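# Move lab bottle from shelf three to cart tray

## Task

Take the laboratory bottle that sits behind the front row of items on the third shelf of the supply shelving (counting the lowest shelf as number one) and put it in the cart's top tray, standing upright. Every other item on that third shelf must still be on it at the end, upright and not piled on another item. Release the bottle and move the robot away afterwards. If the robot falls over or is left leaning, the task fails. Anything that stays in place only because the robot holds or props it does not count as done.

## Robot and tools

ROBOT. A LinearBot: an omnidirectional wheeled base with a column about 1.75 m high. A carriage rides 1.0 m along the column (lift_m) and carries two identical six-joint arms, left and right, each with a two-finger gripper. Arm bases sit roughly 0.57 m + lift_m above the floor, mounted 0.27 m forward and 0.33 m to either side of the column; the carriage extends about 0.15 m below them. Reach is about 0.78 m from the shoulder but only about 0.38 m downward. The hand is about 0.16 m long, 0.1 m wide, 0.14 m when open. Parked arm joints 1-6: 0, 0.05, 0.05, 1.45, 0, 0; parked, the robot measures about 0.95 m wide by 0.7 m long. Cameras: carriage_camera (fixed, forward, tilted about 20 degrees down), left_wrist_camera and right_wrist_camera (looking beyond the fingertips). Images are 896x504 pixels.

FRAMES. Base frame: origin on the floor beneath the base centre, x forward, y left, z up. Results give left_hand and right_hand in this frame, each the point between that gripper's pads, plus quat_wxyz; the hand's z axis runs along the fingers and they open along its y axis. A hand pointing straight up with joints 1, 5, 6 at 0 reads (1, 0, 0, 0). Odometry frame is the base frame where the scene began; base_odometry counts wheel rotation only, so slip appears as motion; heading is in radians, left positive, -3.142 to 3.142. Hand readings can be off, especially when stretched out.

execute_actions(actions, cameras). actions is a list holding one action or none (empty list just reports state and pictures). An action may contain "base", "joints", or both; these start together. base holds exactly one relative command measured from the base's last reported position: translate_m (metres, forward +, -2 to 2), strafe_m (metres, left +, -2 to 2) or rotate_rad (radians, counter-clockwise +, -6.3 to 6.3). joints is a dictionary of absolute targets by name, any subset: lift_m 0 to 1 m; per arm (left_ and right_ prefixes) joint1_rad -2.617 to 3.054 (vertical axis, 0 ahead, + to the left), joint2_rad 0 to 3.141 (shoulder: 0 upper arm level backward, 1.57 vertical, 3.14 level forward), joint3_rad 0 to 3.141 (elbow, 0 folded, 3.14 straight), joint4_rad -1.57 to 1.57 (wrist pitch, + lifts fingertips), joint5_rad -1.57 to 1.57 (wrist yaw, + swings fingertips to the right, opposite to joint1), joint6_rad -2.094 to 2.094 (roll about the finger axis, + clockwise viewed from the forearm), gripper_m 0 to 0.093 (pad gap in metres). Arm joints move at up to 1.8 rad/s (1-3) and 2.7 rad/s (4-6); no action exceeds 15 s. Omitted joints keep chasing earlier targets. Unknown keys or out-of-range numbers reject the entire call with no motion. cameras: list from carriage_camera, left_wrist_camera, right_wrist_camera, all; omitted, null or ["all"] gives all, [] gives none. Example: {"base": {"translate_m": 0.3}, "joints": {"lift_m": 0.5}}.

wait(seconds): 0 to 10; commands nothing, returns state and pictures. zoom_image(camera, region): region [x0, y0, x1, y1] in pixels of that camera's newest full image, origin top-left, at most 504x504. read_manual(section): only "licences"; no motion. finished_scene(scene): pass the current scene number; irreversible, reports success. Replying with no tool call ends everything.

RESULT LINES. base_status and joint_status describe how each commanded motion ended: "done" (for the base, wheels turned the full amount, even with slip; a 1-2 mm move may fall short yet say done), "off_target" (stopped away from the target, may still push; normal for a gripper holding something), "contact_stop" or "time_out" (target dropped, holds current spot). "joint command not followed" with a "cause:" line means an arm's targets were blocked by a self-collision check (arm near itself or the other arm); those joints read "not_followed" and may be retried on later actions. To free it, move only the blocked arm clear first, then the other in a later call. If any call reports a stop, remaining motion calls in that reply are skipped. on_its_own lists uncommanded behaviour; "held at" is a held target, not the position. motor_effort: percent of maximum, + toward higher joint values, bracket = peak in the last action; readings are noisy with per-motor bias. Falling lift effort while lowering means a hand or load is resting on something. drive_wheels larger at rest than after free travel means the base is still pressing. Joint torques and per-arm Motor temperatures are also listed. "ARM HIT" means a hard self-collision.

HAZARDS. Wheel motors are weak, so contact_stop triggers with light pushes. After a blocked drive, back off about 0.2 m along the reverse direction (or rotate back), repeating if still pressed; a retry may itself stop spuriously. The base can roll on up to 0.3 m after an arm touches something; arms are unmonitored during turns and usually when arm joints are commanded. Arms and grippers have no contact stop: blocked arms keep pushing and snap to target when released. Avoid driving under an edge the column will strike, especially in reverse. Tipping is unrecoverable and not reported except visually: risky with a high carriage, outstretched arms, loads, pulling, or abrupt stops; about 1.5 kg per hand with both arms forward can topple it. A level hand sags 10-17 cm under 1 kg. Grip force is about 45-60 N per pad. Never let the arms collide or press on each other. Stretched arms overheat quickly: warnings from 75 C, a 10 s arm stop at 90 C, and at 100 C the arm goes limp and drops; joints then report "limit_stop_at_motor_heat" and need re-sending. A loose object may occasionally be nudged by outside forces. Avoid drops, slams and hard shoves.

Each tool is called after ">>>" as a command line: name --argument value for each argument, lists and objects as JSON in quotes; but a table of rows of numbers goes row by row, as --pt "numbers of a row", without its own name.

## Session

>>> execute_actions --actions '[]'

Scene clock: 0.00 s.
Joint torques (N m, as the arm reports them, + toward a larger angle): no reading
Motor temperatures (°C, as the motors report them): left_arm=[30 32 30 31 29 32] | right_arm=[29 31 33 30 32 32]
base_odometry: x=+0.000 y=+0.000 heading=+0.000 (m, m, rad; odometry frame)
base_status: not commanded
joint_positions: lift_m=+0.299 left_joint1_rad=+0.002 left_joint2_rad=+0.077 left_joint3_rad=+0.031 left_joint4_rad=+1.495 left_joint5_rad=-0.031 left_joint6_rad=+0.005 left_gripper_m=+0.094 right_joint1_rad=+0.004 right_joint2_rad=+0.055 right_joint3_rad=+0.046 right_joint4_rad=+1.442 right_joint5_rad=-0.056 right_joint6_rad=+0.052 right_gripper_m=+0.095
joint_status: not commanded
motor_effort: lift_m=+33 drive_wheels=+5 (%)
left_hand: x=+0.3051 y=+0.3487 z=+1.2988 quat_wxyz=(+0.998, -0.016, +0.061, +0.004) (m; base frame)
right_hand: x=+0.3068 y=-0.3334 z=+1.3014 quat_wxyz=(+0.997, -0.026, +0.070, +0.030) (m; base frame)
pictures: carriage_camera, left_wrist_camera, right_wrist_camera
Images, in order (width x height): carriage_camera 896x504, left_wrist_camera 896x504, right_wrist_camera 896x504.

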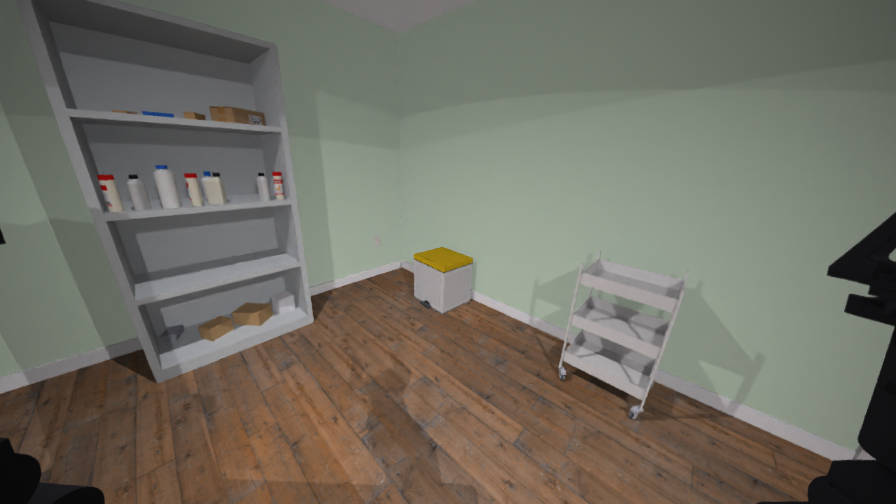

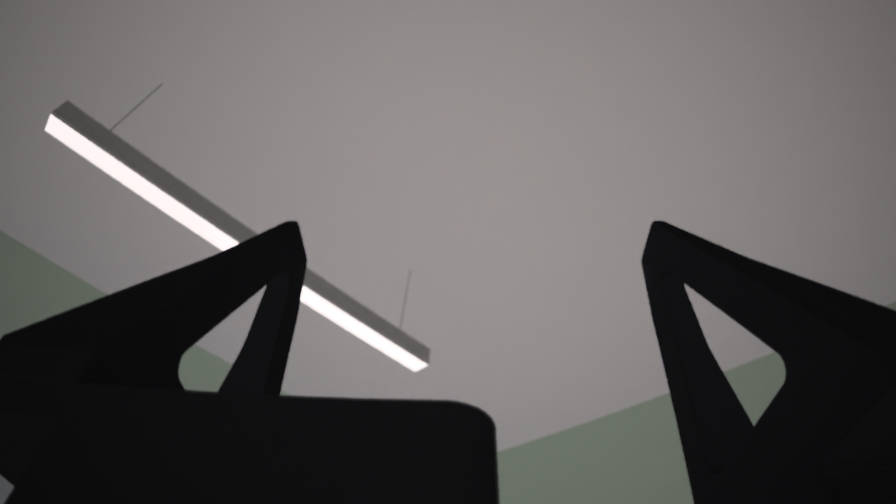

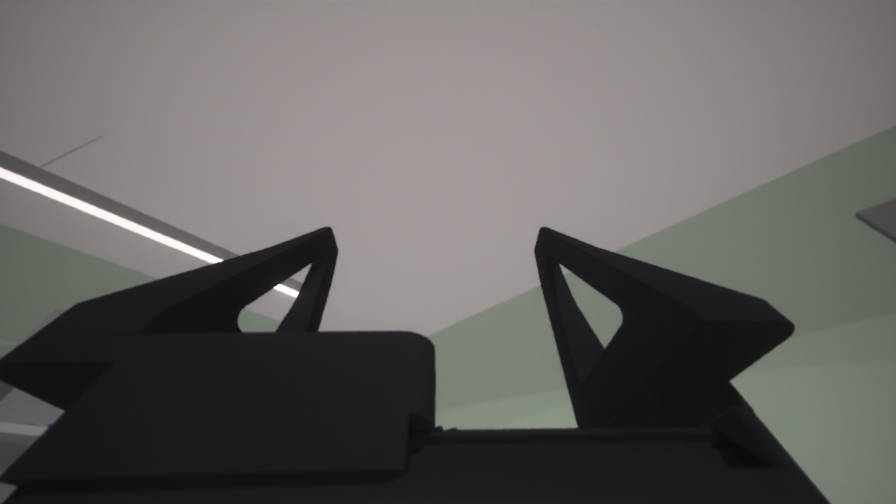

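>>> execute_actions --actions '[{"base":{"rotate_rad":0.72}}]' --cameras '[]'

>>> execute_actions --actions '[{"base":{"translate_m":1.3},"joints":{"right_joint4_rad":0,"left_joint4_rad":0,"right_joint5_rad":0,"right_joint6_rad":0,"left_joint5_rad":0,"lift_m":0.36}}]'

Scene clock: 8.07 s.
Joint torques (N m, as the arm reports them, + toward a larger angle): left_arm=[ 0.2   4.03  6.64 -0.07  0.05  0.04] | right_arm=[-0.49  3.3   6.52 -0.18  0.   -0.01]
Motor temperatures (°C, as the motors report them): left_arm=[30 33 31 31 29 32] | right_arm=[29 32 33 30 32 32]
base_odometry: x=+0.000 y=+0.000 heading=+0.718 (m, m, rad; odometry frame)
base_status: done
joint_positions: lift_m=+0.299 left_joint1_rad=+0.002 left_joint2_rad=+0.077 left_joint3_rad=+0.031 left_joint4_rad=+1.495 left_joint5_rad=-0.031 left_joint6_rad=+0.005 left_gripper_m=+0.094 right_joint1_rad=+0.004 right_joint2_rad=+0.055 right_joint3_rad=+0.046 right_joint4_rad=+1.442 right_joint5_rad=-0.056 right_joint6_rad=+0.052 right_gripper_m=+0.095
joint_status: not commanded
motor_effort: lift_m=+32(33) drive_wheels=+22(41) (%)
left_hand: x=+0.3051 y=+0.3487 z=+1.2988 quat_wxyz=(+0.998, -0.016, +0.061, +0.004) (m; base frame)
right_hand: x=+0.3068 y=-0.3334 z=+1.3014 quat_wxyz=(+0.997, -0.026, +0.070, +0.030) (m; base frame)
pictures: none
No camera images: the call's "cameras" was empty. Leave "cameras" out to get every camera's image.

Scene clock: 13.07 s.
Joint torques (N m, as the arm reports them, + toward a larger angle): left_arm=[0.1  2.19 8.49 1.82 0.11 0.02] | right_arm=[-0.44  1.62  8.74  2.28  0.04 -0.05]
Motor temperatures (°C, as the motors report them): left_arm=[30 33 32 32 29 32] | right_arm=[29 32 34 32 32 32]
base_odometry: x=+0.976 y=+0.858 heading=+0.720 (m, m, rad; odometry frame)
base_status: done
joint_positions: lift_m=+0.360 left_joint1_rad=+0.002 left_joint2_rad=+0.077 left_joint3_rad=+0.031 left_joint4_rad=+0.016 left_joint5_rad=-0.007 left_joint6_rad=+0.005 left_gripper_m=+0.094 right_joint1_rad=+0.004 right_joint2_rad=+0.055 right_joint3_rad=+0.046 right_joint4_rad=+0.000 right_joint5_rad=-0.005 right_joint6_rad=+0.004 right_gripper_m=+0.095
joint_status: all done
motor_effort: lift_m=+33(41) drive_wheels=-13(51) (%)
left_hand: x=+0.5211 y=+0.3449 z=+1.1081 quat_wxyz=(+0.696, -0.001, +0.718, +0.005) (m; base frame)
right_hand: x=+0.5188 y=-0.3413 z=+1.1166 quat_wxyz=(+0.704, -0.002, +0.710, +0.005) (m; base frame)
pictures: carriage_camera, left_wrist_camera, right_wrist_camera
Images, in order (width x height): carriage_camera 896x504, left_wrist_camera 896x504, right_wrist_camera 896x504.

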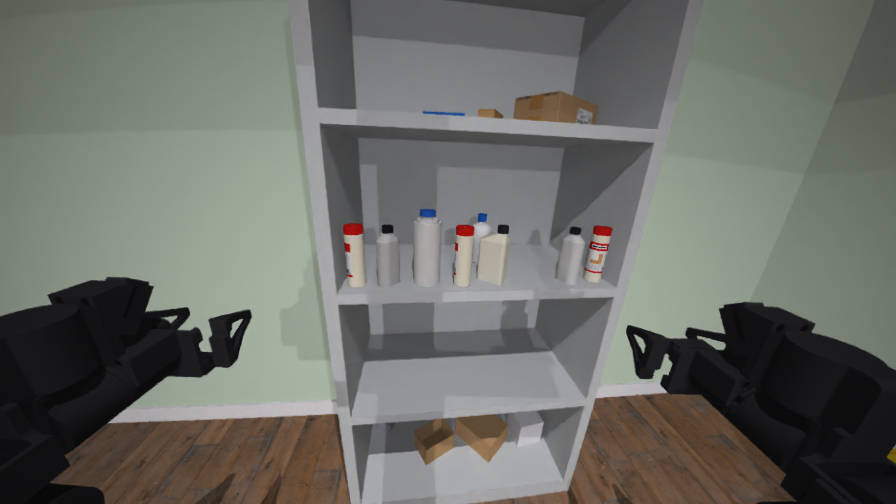

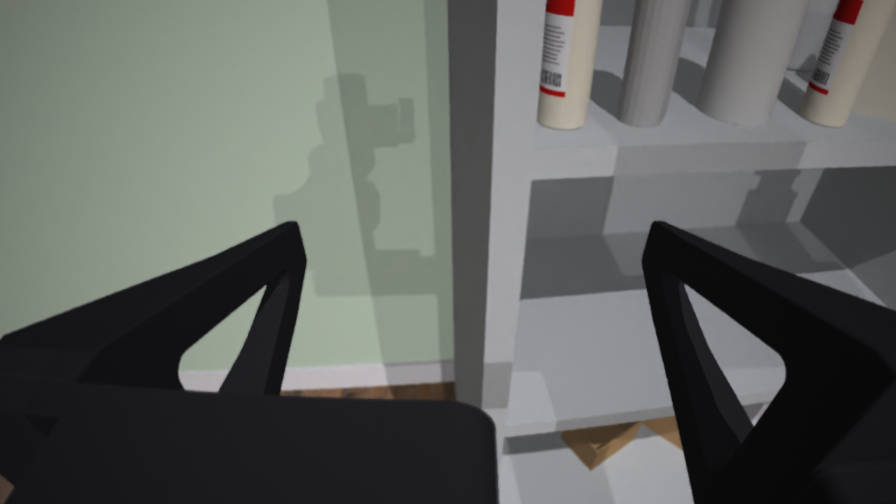

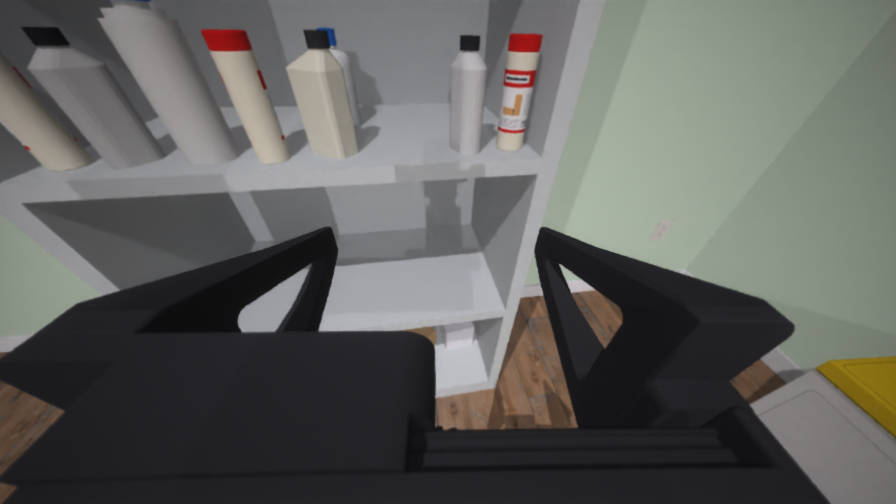

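>>> execute_actions --actions '[{"base":{"strafe_m":0.18},"joints":{"right_joint2_rad":1.57,"right_joint3_rad":1.57,"right_joint4_rad":-0.6,"left_joint4_rad":1.45,"lift_m":0.33,"right_gripper_m":0.075}}]' --cameras '[]'

>>> execute_actions --actions '[{"base":{"translate_m":0.15}}]' --cameras '["carriage_camera","right_wrist_camera"]'

Scene clock: 22.87 s.
Joint torques (N m, as the arm reports them, + toward a larger angle): left_arm=[0.18 4.1  6.86 0.01 0.06 0.04] | right_arm=[-0.36 -6.23 10.7   2.    0.01 -0.05]
Motor temperatures (°C, as the motors report them): left_arm=[30 33 34 34 29 32] | right_arm=[29 32 36 34 32 32]
base_odometry: x=+0.858 y=+0.994 heading=+0.720 (m, m, rad; odometry frame)
base_status: done
joint_positions: lift_m=+0.330 left_joint1_rad=+0.002 left_joint2_rad=+0.077 left_joint3_rad=+0.031 left_joint4_rad=+1.445 left_joint5_rad=-0.005 left_joint6_rad=+0.005 left_gripper_m=+0.094 right_joint1_rad=+0.004 right_joint2_rad=+1.564 right_joint3_rad=+1.540 right_joint4_rad=-0.594 right_joint5_rad=-0.003 right_joint6_rad=+0.004 right_gripper_m=+0.075
joint_status: all done
motor_effort: lift_m=+30(30) drive_wheels=-3(36) (%)
left_hand: x=+0.3174 y=+0.3442 z=+1.3280 quat_wxyz=(+0.996, -0.002, +0.086, +0.004) (m; base frame)
right_hand: x=+0.7358 y=-0.3408 z=+1.1922 quat_wxyz=(+0.458, -0.001, +0.889, +0.003) (m; base frame)
pictures: none
No camera images: the call's "cameras" was empty. Leave "cameras" out to get every camera's image.

Scene clock: 24.80 s.
Joint torques (N m, as the arm reports them, + toward a larger angle): left_arm=[ 0.19  4.11  6.85 -0.01  0.09 -0.04] | right_arm=[-0.43 -6.39 10.6   2.05  0.01 -0.04]
Motor temperatures (°C, as the motors report them): left_arm=[30 33 34 34 29 32] | right_arm=[29 32 36 34 32 32]
base_odometry: x=+0.970 y=+1.093 heading=+0.721 (m, m, rad; odometry frame)
base_status: done
joint_positions: lift_m=+0.330 left_joint1_rad=+0.002 left_joint2_rad=+0.077 left_joint3_rad=+0.031 left_joint4_rad=+1.447 left_joint5_rad=-0.005 left_joint6_rad=+0.005 left_gripper_m=+0.094 right_joint1_rad=+0.004 right_joint2_rad=+1.564 right_joint3_rad=+1.540 right_joint4_rad=-0.598 right_joint5_rad=-0.003 right_joint6_rad=+0.004 right_gripper_m=+0.075
joint_status: not commanded
motor_effort: lift_m=+30(30) drive_wheels=-8(34) (%)
left_hand: x=+0.3169 y=+0.3442 z=+1.3281 quat_wxyz=(+0.996, -0.002, +0.085, +0.004) (m; base frame)
right_hand: x=+0.7353 y=-0.3408 z=+1.1915 quat_wxyz=(+0.457, -0.001, +0.890, +0.003) (m; base frame)
pictures: carriage_camera, right_wrist_camera
Images, in order (width x height): carriage_camera 896x504, right_wrist_camera 896x504.

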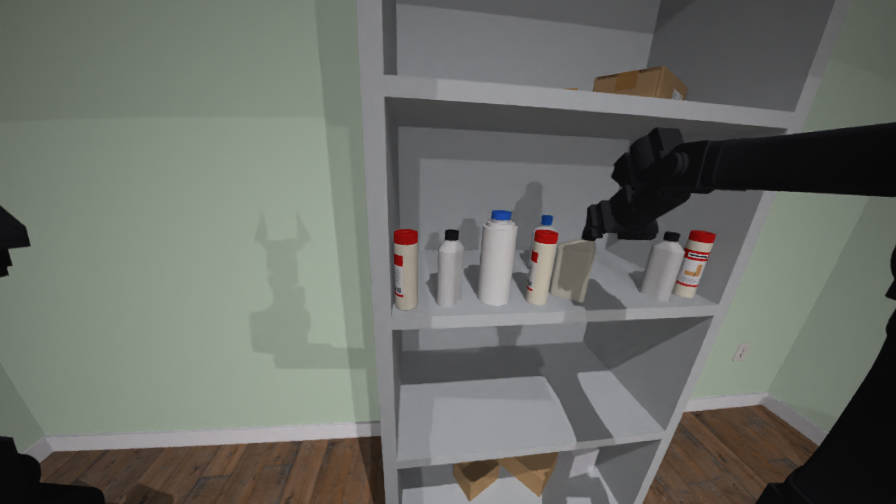

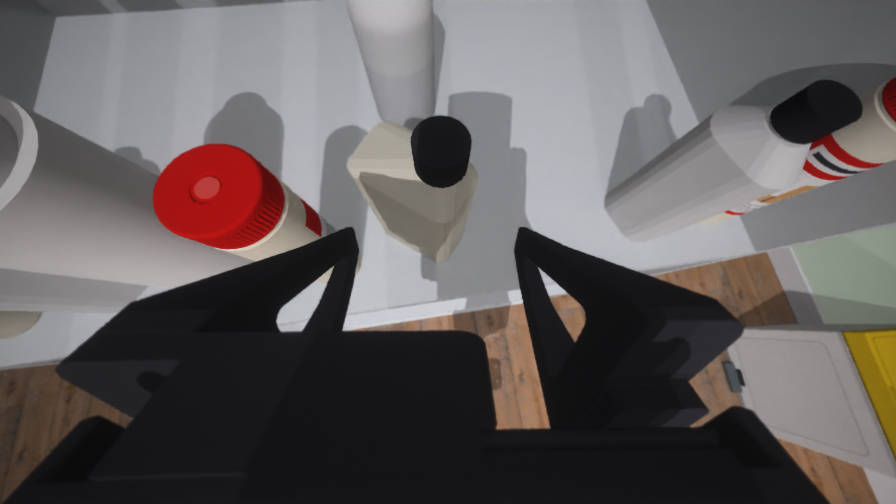

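Tips are barely above the caps; raise a little.

>>> execute_actions --actions '[{"base":{"translate_m":0.16},"joints":{"lift_m":0.35}}]' --cameras '["carriage_camera","right_wrist_camera"]'

Scene clock: 30.00 s.
Joint torques (N m, as the arm reports them, + toward a larger angle): left_arm=[ 0.19  3.93  6.53 -0.04  0.09  0.05] | right_arm=[-0.49 -6.45  9.79  2.12  0.   -0.02]
Motor temperatures (°C, as the motors report them): left_arm=[30 33 34 33 29 32] | right_arm=[29 33 37 35 32 32]
base_odometry: x=+1.090 y=+1.200 heading=+0.723 (m, m, rad; odometry frame)
base_status: done
joint_positions: lift_m=+0.350 left_joint1_rad=+0.002 left_joint2_rad=+0.077 left_joint3_rad=+0.031 left_joint4_rad=+1.449 left_joint5_rad=-0.005 left_joint6_rad=+0.005 left_gripper_m=+0.094 right_joint1_rad=+0.004 right_joint2_rad=+1.566 right_joint3_rad=+1.551 right_joint4_rad=-0.606 right_joint5_rad=-0.002 right_joint6_rad=+0.004 right_gripper_m=+0.075
joint_status: all done
motor_effort: lift_m=+34(42) drive_wheels=-10(35) (%)
left_hand: x=+0.3165 y=+0.3442 z=+1.3479 quat_wxyz=(+0.996, -0.002, +0.084, +0.004) (m; base frame)
right_hand: x=+0.7356 y=-0.3409 z=+1.2138 quat_wxyz=(+0.457, -0.001, +0.889, +0.003) (m; base frame)
pictures: carriage_camera, right_wrist_camera
Images, in order (width x height): carriage_camera 896x504, right_wrist_camera 896x504.

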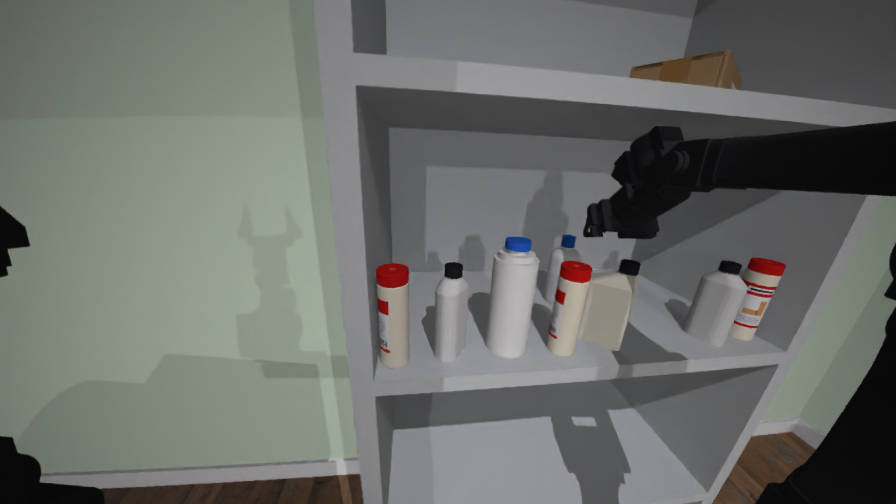

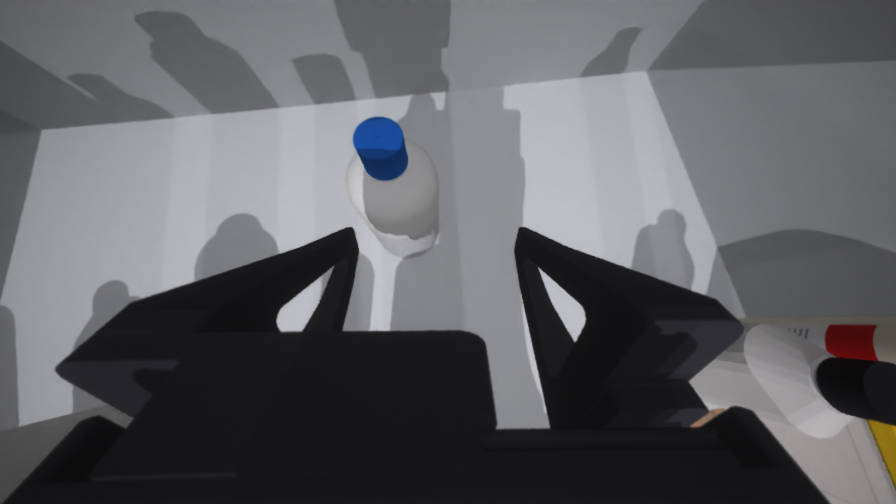

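>>> execute_actions --actions '[{"base":{"strafe_m":0.033}}]' --cameras '[]'

>>> execute_actions --actions '[{"base":{"translate_m":0.075},"joints":{"lift_m":0.33}}]' --cameras '["carriage_camera","right_wrist_camera"]'

Scene clock: 35.17 s.
Joint torques (N m, as the arm reports them, + toward a larger angle): left_arm=[ 0.01  4.21  6.72 -0.03  0.09  0.03] | right_arm=[-0.48 -6.49  9.83  2.14 -0.04 -0.06]
Motor temperatures (°C, as the motors report them): left_arm=[30 34 34 33 29 32] | right_arm=[29 33 37 35 32 32]
base_odometry: x=+1.069 y=+1.224 heading=+0.722 (m, m, rad; odometry frame)
base_status: done
joint_positions: lift_m=+0.350 left_joint1_rad=+0.002 left_joint2_rad=+0.077 left_joint3_rad=+0.031 left_joint4_rad=+1.450 left_joint5_rad=-0.004 left_joint6_rad=+0.005 left_gripper_m=+0.094 right_joint1_rad=+0.004 right_joint2_rad=+1.566 right_joint3_rad=+1.551 right_joint4_rad=-0.606 right_joint5_rad=-0.001 right_joint6_rad=+0.004 right_gripper_m=+0.075
joint_status: not commanded
motor_effort: lift_m=+34(34) drive_wheels=+10(33) (%)
left_hand: x=+0.3163 y=+0.3441 z=+1.3479 quat_wxyz=(+0.996, -0.002, +0.084, +0.004) (m; base frame)
right_hand: x=+0.7354 y=-0.3413 z=+1.2136 quat_wxyz=(+0.457, +0.000, +0.889, +0.002) (m; base frame)
pictures: none
No camera images: the call's "cameras" was empty. Leave "cameras" out to get every camera's image.

Scene clock: 36.70 s.
Joint torques (N m, as the arm reports them, + toward a larger angle): left_arm=[ 0.18  4.05  6.61 -0.04  0.09  0.06] | right_arm=[-0.41 -6.4   9.55  2.18 -0.01 -0.02]
Motor temperatures (°C, as the motors report them): left_arm=[30 34 35 32 29 32] | right_arm=[29 33 38 35 32 32]
base_odometry: x=+1.125 y=+1.274 heading=+0.723 (m, m, rad; odometry frame)
base_status: done
joint_positions: lift_m=+0.330 left_joint1_rad=+0.002 left_joint2_rad=+0.077 left_joint3_rad=+0.031 left_joint4_rad=+1.451 left_joint5_rad=-0.004 left_joint6_rad=+0.005 left_gripper_m=+0.094 right_joint1_rad=+0.004 right_joint2_rad=+1.566 right_joint3_rad=+1.553 right_joint4_rad=-0.610 right_joint5_rad=-0.001 right_joint6_rad=+0.004 right_gripper_m=+0.075
joint_status: all done
motor_effort: lift_m=+30(33) drive_wheels=-9(34) (%)
left_hand: x=+0.3160 y=+0.3441 z=+1.3283 quat_wxyz=(+0.997, -0.002, +0.083, +0.004) (m; base frame)
right_hand: x=+0.7351 y=-0.3413 z=+1.1943 quat_wxyz=(+0.456, +0.000, +0.890, +0.002) (m; base frame)
pictures: carriage_camera, right_wrist_camera
Images, in order (width x height): carriage_camera 896x504, right_wrist_camera 896x504.

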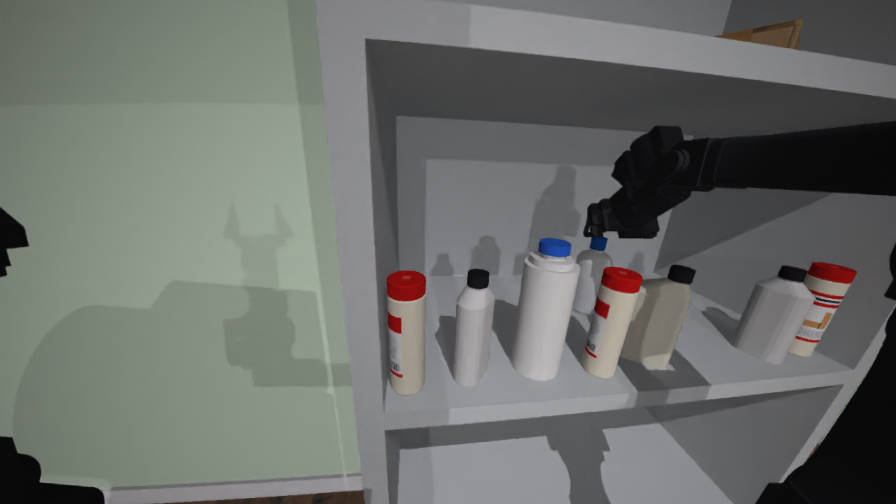

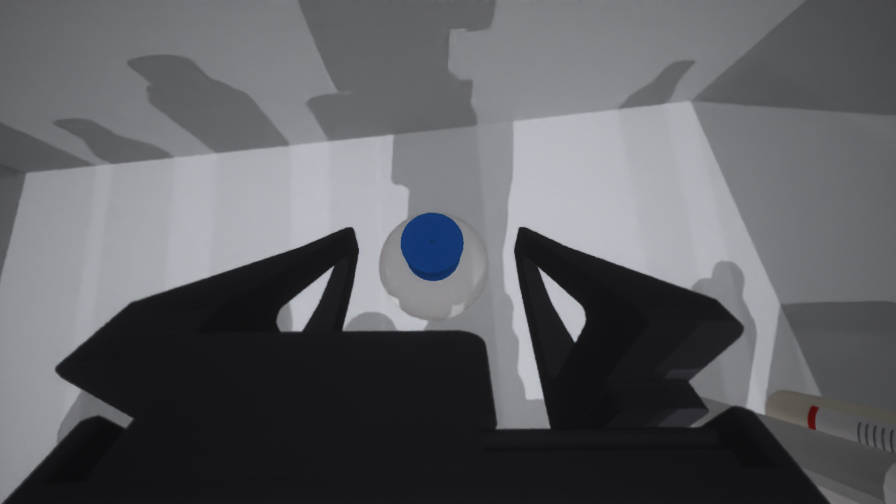

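>>> execute_actions --actions '[{"base":{"translate_m":0.012},"joints":{"lift_m":0.303}}]' --cameras '["right_wrist_camera"]'

>>> execute_actions --actions '[{"joints":{"right_gripper_m":0.0}}]' --cameras '[]'

>>> execute_actions --actions '[{"joints":{"lift_m":0.335}}]' --cameras '["carriage_camera","right_wrist_camera"]'

Scene clock: 42.40 s.
Joint torques (N m, as the arm reports them, + toward a larger angle): left_arm=[ 0.21  3.91  6.64 -0.05  0.13  0.01] | right_arm=[-0.52 -6.61  9.53  2.2   0.   -0.06]
Motor temperatures (°C, as the motors report them): left_arm=[30 34 35 32 29 32] | right_arm=[29 34 38 36 32 32]
base_odometry: x=+1.133 y=+1.283 heading=+0.724 (m, m, rad; odometry frame)
base_status: done
joint_positions: lift_m=+0.303 left_joint1_rad=+0.002 left_joint2_rad=+0.077 left_joint3_rad=+0.031 left_joint4_rad=+1.451 left_joint5_rad=-0.004 left_joint6_rad=+0.005 left_gripper_m=+0.094 right_joint1_rad=+0.004 right_joint2_rad=+1.569 right_joint3_rad=+1.553 right_joint4_rad=-0.613 right_joint5_rad=+0.000 right_joint6_rad=+0.004 right_gripper_m=+0.075
joint_status: all done
motor_effort: lift_m=+30(31) drive_wheels=-9(39) (%)
left_hand: x=+0.3160 y=+0.3440 z=+1.3013 quat_wxyz=(+0.997, -0.002, +0.083, +0.004) (m; base frame)
right_hand: x=+0.7353 y=-0.3414 z=+1.1655 quat_wxyz=(+0.454, +0.000, +0.891, +0.002) (m; base frame)
pictures: right_wrist_camera
Images, in order (width x height): right_wrist_camera 896x504.

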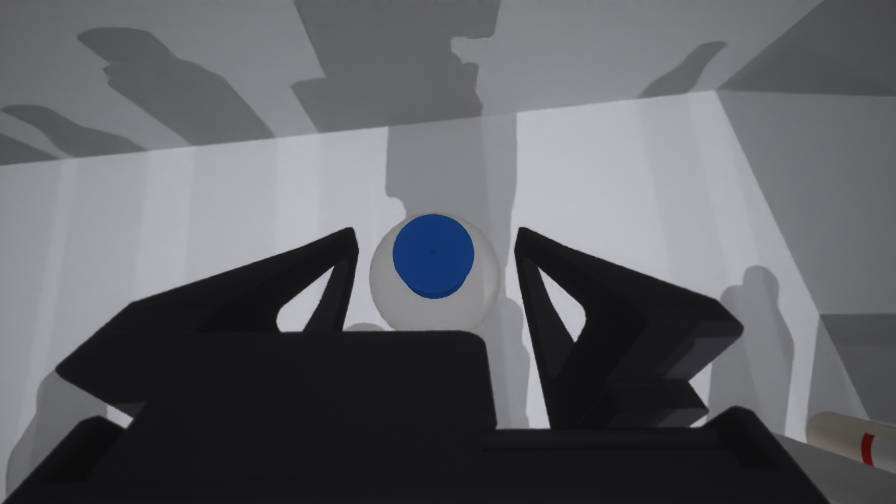

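Scene clock: 43.07 s.
Joint torques (N m, as the arm reports them, + toward a larger angle): left_arm=[ 0.13  4.07  6.78 -0.02  0.06  0.09] | right_arm=[-0.38 -6.7   9.59  2.2  -0.02 -0.05]
Motor temperatures (°C, as the motors report them): left_arm=[30 34 35 32 29 32] | right_arm=[29 34 38 36 32 32]
base_odometry: x=+1.133 y=+1.283 heading=+0.724 (m, m, rad; odometry frame)
base_status: not commanded
joint_positions: lift_m=+0.303 left_joint1_rad=+0.002 left_joint2_rad=+0.077 left_joint3_rad=+0.031 left_joint4_rad=+1.451 left_joint5_rad=-0.004 left_joint6_rad=+0.005 left_gripper_m=+0.094 right_joint1_rad=+0.004 right_joint2_rad=+1.569 right_joint3_rad=+1.553 right_joint4_rad=-0.613 right_joint5_rad=+0.000 right_joint6_rad=+0.003 right_gripper_m=+0.030
joint_status: right_gripper_m off_target (ended at +0.030, target +0.000)
motor_effort: lift_m=+30(30) drive_wheels=-8(8) (%)
left_hand: x=+0.3160 y=+0.3440 z=+1.3013 quat_wxyz=(+0.997, -0.002, +0.083, +0.004) (m; base frame)
right_hand: x=+0.7353 y=-0.3414 z=+1.1655 quat_wxyz=(+0.454, -0.001, +0.891, +0.002) (m; base frame)
pictures: none
No camera images: the call's "cameras" was empty. Leave "cameras" out to get every camera's image.

Scene clock: 43.70 s.
Joint torques (N m, as the arm reports them, + toward a larger angle): left_arm=[ 0.08  3.95  6.55 -0.04  0.08  0.  ] | right_arm=[-0.52 -7.74  9.53  2.66 -0.02 -0.04]
Motor temperatures (°C, as the motors report them): left_arm=[30 34 35 32 29 32] | right_arm=[29 34 38 36 32 32]
base_odometry: x=+1.133 y=+1.283 heading=+0.724 (m, m, rad; odometry frame)
base_status: not commanded
joint_positions: lift_m=+0.335 left_joint1_rad=+0.002 left_joint2_rad=+0.077 left_joint3_rad=+0.031 left_joint4_rad=+1.451 left_joint5_rad=-0.004 left_joint6_rad=+0.005 left_gripper_m=+0.094 right_joint1_rad=+0.004 right_joint2_rad=+1.583 right_joint3_rad=+1.553 right_joint4_rad=-0.662 right_joint5_rad=+0.000 right_joint6_rad=+0.003 right_gripper_m=+0.030
joint_status: all done
motor_effort: lift_m=+34(41) drive_wheels=-7(9) (%)
left_hand: x=+0.3160 y=+0.3440 z=+1.3330 quat_wxyz=(+0.997, -0.002, +0.083, +0.004) (m; base frame)
right_hand: x=+0.7302 y=-0.3414 z=+1.1811 quat_wxyz=(+0.425, -0.001, +0.905, +0.001) (m; base frame)
pictures: carriage_camera, right_wrist_camera
Images, in order (width x height): carriage_camera 896x504, right_wrist_camera 896x504.

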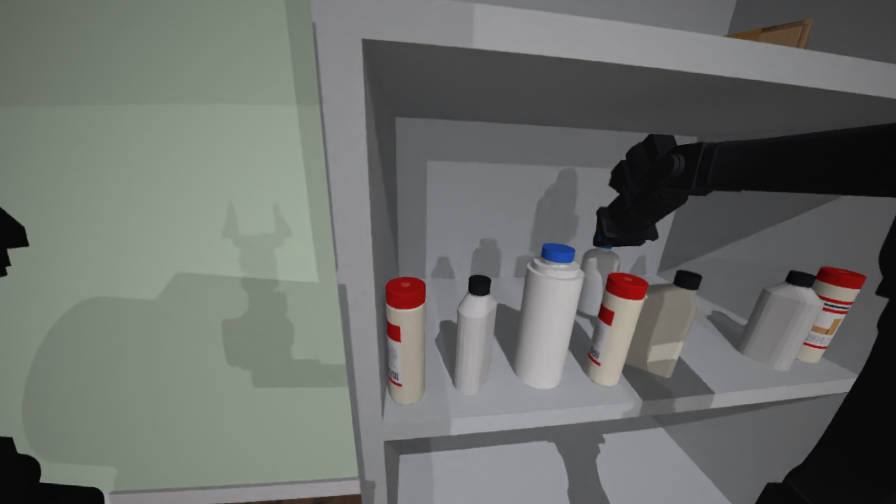

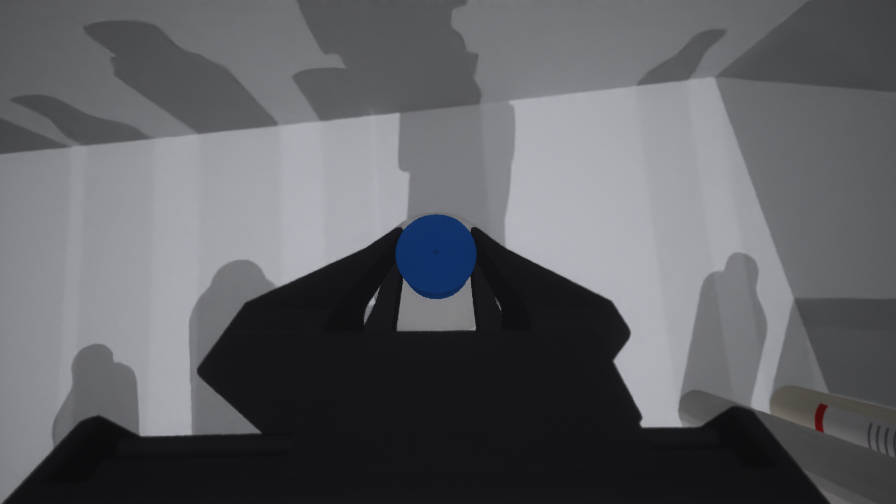

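>>> execute_actions --actions '[{"base":{"strafe_m":-0.14},"joints":{"lift_m":0.345,"right_joint4_rad":-0.53}}]' --cameras '[]'

>>> execute_actions --actions '[{"base":{"translate_m":-0.09}}]' --cameras '["carriage_camera","right_wrist_camera"]'

Scene clock: 49.73 s.
Joint torques (N m, as the arm reports them, + toward a larger angle): left_arm=[ 0.02  3.95  6.25 -0.02  0.13  0.07] | right_arm=[-0.5  -8.2   9.57  2.9   0.   -0.03]
Motor temperatures (°C, as the motors report them): left_arm=[30 34 35 32 29 32] | right_arm=[29 35 39 38 32 32]
base_odometry: x=+1.226 y=+1.178 heading=+0.725 (m, m, rad; odometry frame)
base_status: done
joint_positions: lift_m=+0.345 left_joint1_rad=+0.002 left_joint2_rad=+0.077 left_joint3_rad=+0.032 left_joint4_rad=+1.450 left_joint5_rad=-0.004 left_joint6_rad=+0.005 left_gripper_m=+0.094 right_joint1_rad=+0.005 right_joint2_rad=+1.588 right_joint3_rad=+1.553 right_joint4_rad=-0.609 right_joint5_rad=+0.000 right_joint6_rad=+0.002 right_gripper_m=+0.030
joint_status: right_joint4_rad off_target (ended at -0.608, target -0.530); the others done
motor_effort: lift_m=+34(43) drive_wheels=-4(36) (%)
left_hand: x=+0.3161 y=+0.3440 z=+1.3430 quat_wxyz=(+0.997, -0.002, +0.083, +0.004) (m; base frame)
right_hand: x=+0.7392 y=-0.3410 z=+1.1995 quat_wxyz=(+0.447, -0.001, +0.894, +0.002) (m; base frame)
pictures: none
No camera images: the call's "cameras" was empty. Leave "cameras" out to get every camera's image.

Scene clock: 51.33 s.
Joint torques (N m, as the arm reports them, + toward a larger angle): left_arm=[ 0.26  3.99  6.35 -0.01  0.09  0.03] | right_arm=[-0.62 -8.23  9.59  2.87 -0.01 -0.02]
Motor temperatures (°C, as the motors report them): left_arm=[30 34 35 32 29 32] | right_arm=[29 35 39 38 32 32]
base_odometry: x=+1.159 y=+1.118 heading=+0.724 (m, m, rad; odometry frame)
base_status: done
joint_positions: lift_m=+0.345 left_joint1_rad=+0.002 left_joint2_rad=+0.077 left_joint3_rad=+0.032 left_joint4_rad=+1.449 left_joint5_rad=-0.004 left_joint6_rad=+0.005 left_gripper_m=+0.094 right_joint1_rad=+0.005 right_joint2_rad=+1.588 right_joint3_rad=+1.553 right_joint4_rad=-0.608 right_joint5_rad=-0.001 right_joint6_rad=+0.002 right_gripper_m=+0.030
joint_status: not commanded
motor_effort: lift_m=+34(34) drive_wheels=-3(30) (%)
left_hand: x=+0.3163 y=+0.3440 z=+1.3430 quat_wxyz=(+0.996, -0.002, +0.084, +0.004) (m; base frame)
right_hand: x=+0.7392 y=-0.3409 z=+1.1995 quat_wxyz=(+0.448, -0.001, +0.894, +0.002) (m; base frame)
pictures: carriage_camera, right_wrist_camera
Images, in order (width x height): carriage_camera 896x504, right_wrist_camera 896x504.

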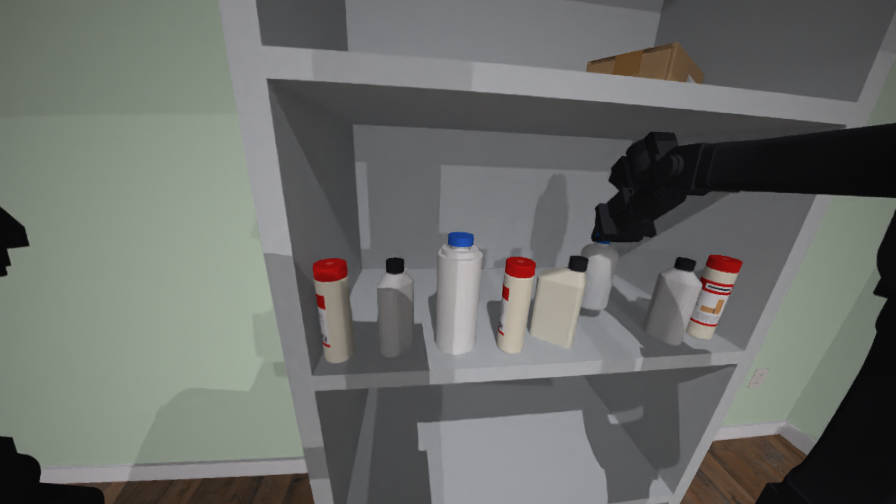

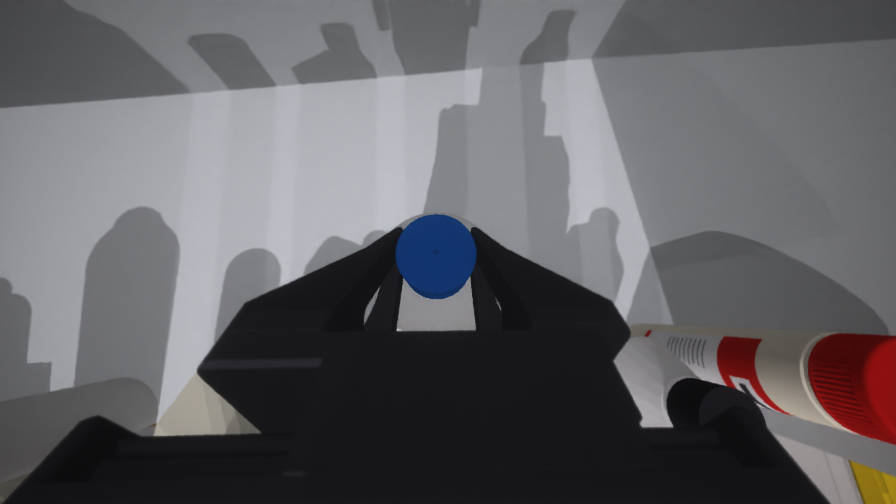

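>>> execute_actions --actions '[{"base":{"translate_m":-0.85}}]' --cameras '["carriage_camera"]'

>>> execute_actions --actions '[{"base":{"rotate_rad":-1.57},"joints":{"right_joint3_rad":1.2,"right_joint4_rad":-0.15}}]' --cameras '[]'

>>> execute_actions --actions '[{"base":{"translate_m":0.8}}]' --cameras '["carriage_camera","right_wrist_camera"]'

Scene clock: 63.37 s.
Joint torques (N m, as the arm reports them, + toward a larger angle): left_arm=[0.15 4.11 6.49 0.03 0.06 0.06] | right_arm=[-0.51 -8.14  9.53  2.9   0.   -0.04]
Motor temperatures (°C, as the motors report them): left_arm=[30 35 36 32 29 32] | right_arm=[29 37 40 41 32 32]
base_odometry: x=+0.523 y=+0.555 heading=+0.724 (m, m, rad; odometry frame)
base_status: done
joint_positions: lift_m=+0.345 left_joint1_rad=+0.002 left_joint2_rad=+0.077 left_joint3_rad=+0.032 left_joint4_rad=+1.449 left_joint5_rad=-0.004 left_joint6_rad=+0.005 left_gripper_m=+0.094 right_joint1_rad=+0.005 right_joint2_rad=+1.588 right_joint3_rad=+1.553 right_joint4_rad=-0.608 right_joint5_rad=+0.000 right_joint6_rad=+0.002 right_gripper_m=+0.030
joint_status: not commanded
motor_effort: lift_m=+34(35) drive_wheels=-2(37) (%)
left_hand: x=+0.3164 y=+0.3440 z=+1.3430 quat_wxyz=(+0.996, -0.002, +0.084, +0.004) (m; base frame)
right_hand: x=+0.7392 y=-0.3410 z=+1.1995 quat_wxyz=(+0.448, -0.001, +0.894, +0.002) (m; base frame)
pictures: carriage_camera
Images, in order (width x height): carriage_camera 896x504.

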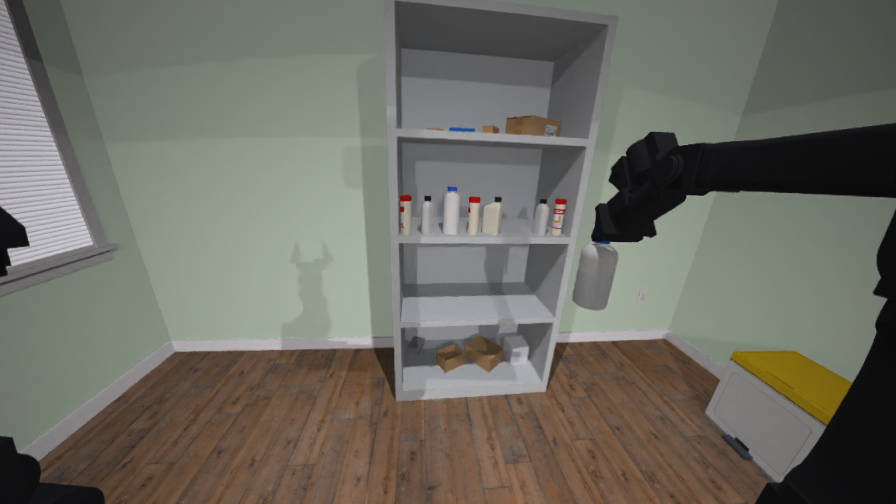

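Scene clock: 66.53 s.
Joint torques (N m, as the arm reports them, + toward a larger angle): left_arm=[0.15 3.94 6.72 0.   0.1  0.02] | right_arm=[-0.36 -8.11  9.55  2.92 -0.06 -0.01]
Motor temperatures (°C, as the motors report them): left_arm=[30 35 36 32 29 32] | right_arm=[29 37 40 41 32 32]
base_odometry: x=+0.523 y=+0.555 heading=-0.844 (m, m, rad; odometry frame)
base_status: done
joint_positions: lift_m=+0.345 left_joint1_rad=+0.002 left_joint2_rad=+0.077 left_joint3_rad=+0.032 left_joint4_rad=+1.449 left_joint5_rad=-0.004 left_joint6_rad=+0.005 left_gripper_m=+0.094 right_joint1_rad=+0.003 right_joint2_rad=+1.588 right_joint3_rad=+1.185 right_joint4_rad=-0.229 right_joint5_rad=+0.005 right_joint6_rad=+0.002 right_gripper_m=+0.030
joint_status: right_joint4_rad off_target (ended at -0.229, target -0.150); the others done
motor_effort: lift_m=+35(34) drive_wheels=+28(59) (%)
left_hand: x=+0.3164 y=+0.3440 z=+1.3430 quat_wxyz=(+0.996, -0.002, +0.084, +0.004) (m; base frame)
right_hand: x=+0.7428 y=-0.3429 z=+1.1093 quat_wxyz=(+0.453, +0.001, +0.892, -0.001) (m; base frame)
pictures: none
No camera images: the call's "cameras" was empty. Leave "cameras" out to get every camera's image.

Scene clock: 70.50 s.
Joint torques (N m, as the arm reports them, + toward a larger angle): left_arm=[ 0.17  3.84  6.67 -0.06  0.1   0.05] | right_arm=[-0.36 -8.21  9.49  2.96 -0.01 -0.02]
Motor temperatures (°C, as the motors report them): left_arm=[30 35 36 32 29 32] | right_arm=[29 38 41 42 32 32]
base_odometry: x=+1.053 y=-0.044 heading=-0.846 (m, m, rad; odometry frame)
base_status: done
joint_positions: lift_m=+0.345 left_joint1_rad=+0.002 left_joint2_rad=+0.077 left_joint3_rad=+0.032 left_joint4_rad=+1.450 left_joint5_rad=-0.004 left_joint6_rad=+0.005 left_gripper_m=+0.094 right_joint1_rad=+0.003 right_joint2_rad=+1.588 right_joint3_rad=+1.185 right_joint4_rad=-0.231 right_joint5_rad=+0.000 right_joint6_rad=+0.002 right_gripper_m=+0.030
joint_status: not commanded
motor_effort: lift_m=+34(35) drive_wheels=-13(52) (%)
left_hand: x=+0.3160 y=+0.3440 z=+1.3431 quat_wxyz=(+0.997, -0.002, +0.083, +0.004) (m; base frame)
right_hand: x=+0.7426 y=-0.3421 z=+1.1089 quat_wxyz=(+0.452, +0.000, +0.892, +0.001) (m; base frame)
pictures: carriage_camera, right_wrist_camera
Images, in order (width x height): carriage_camera 896x504, right_wrist_camera 896x504.

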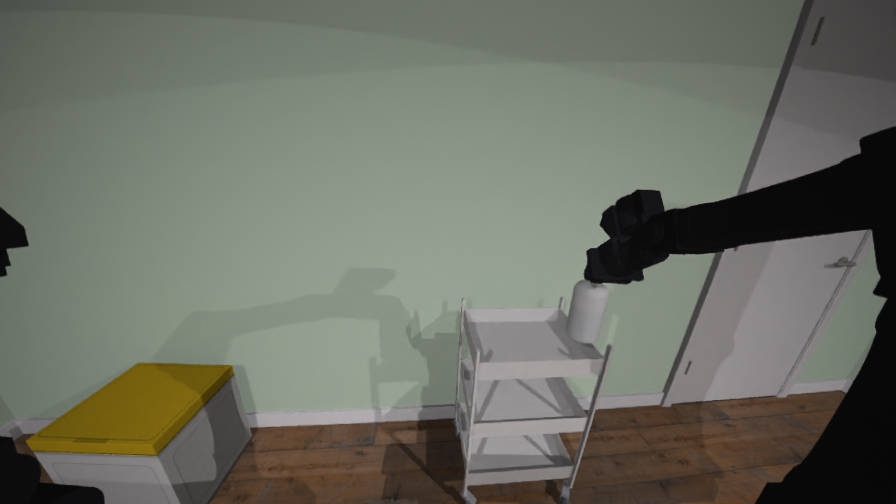

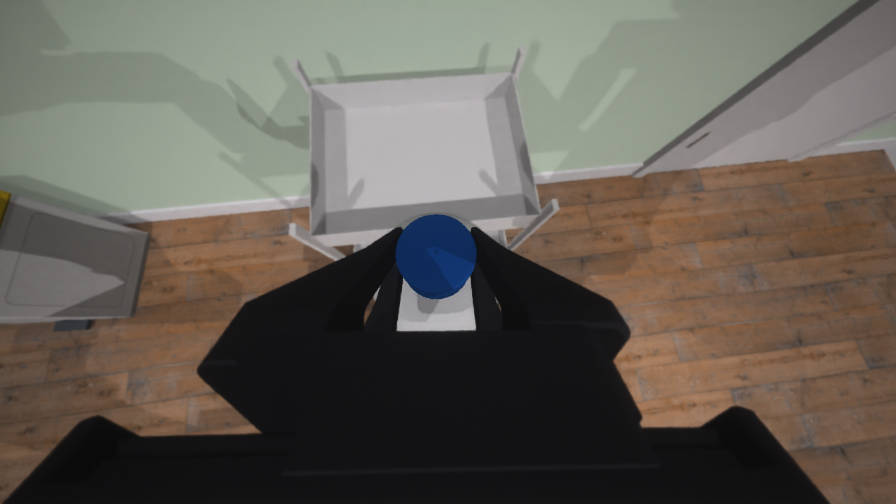

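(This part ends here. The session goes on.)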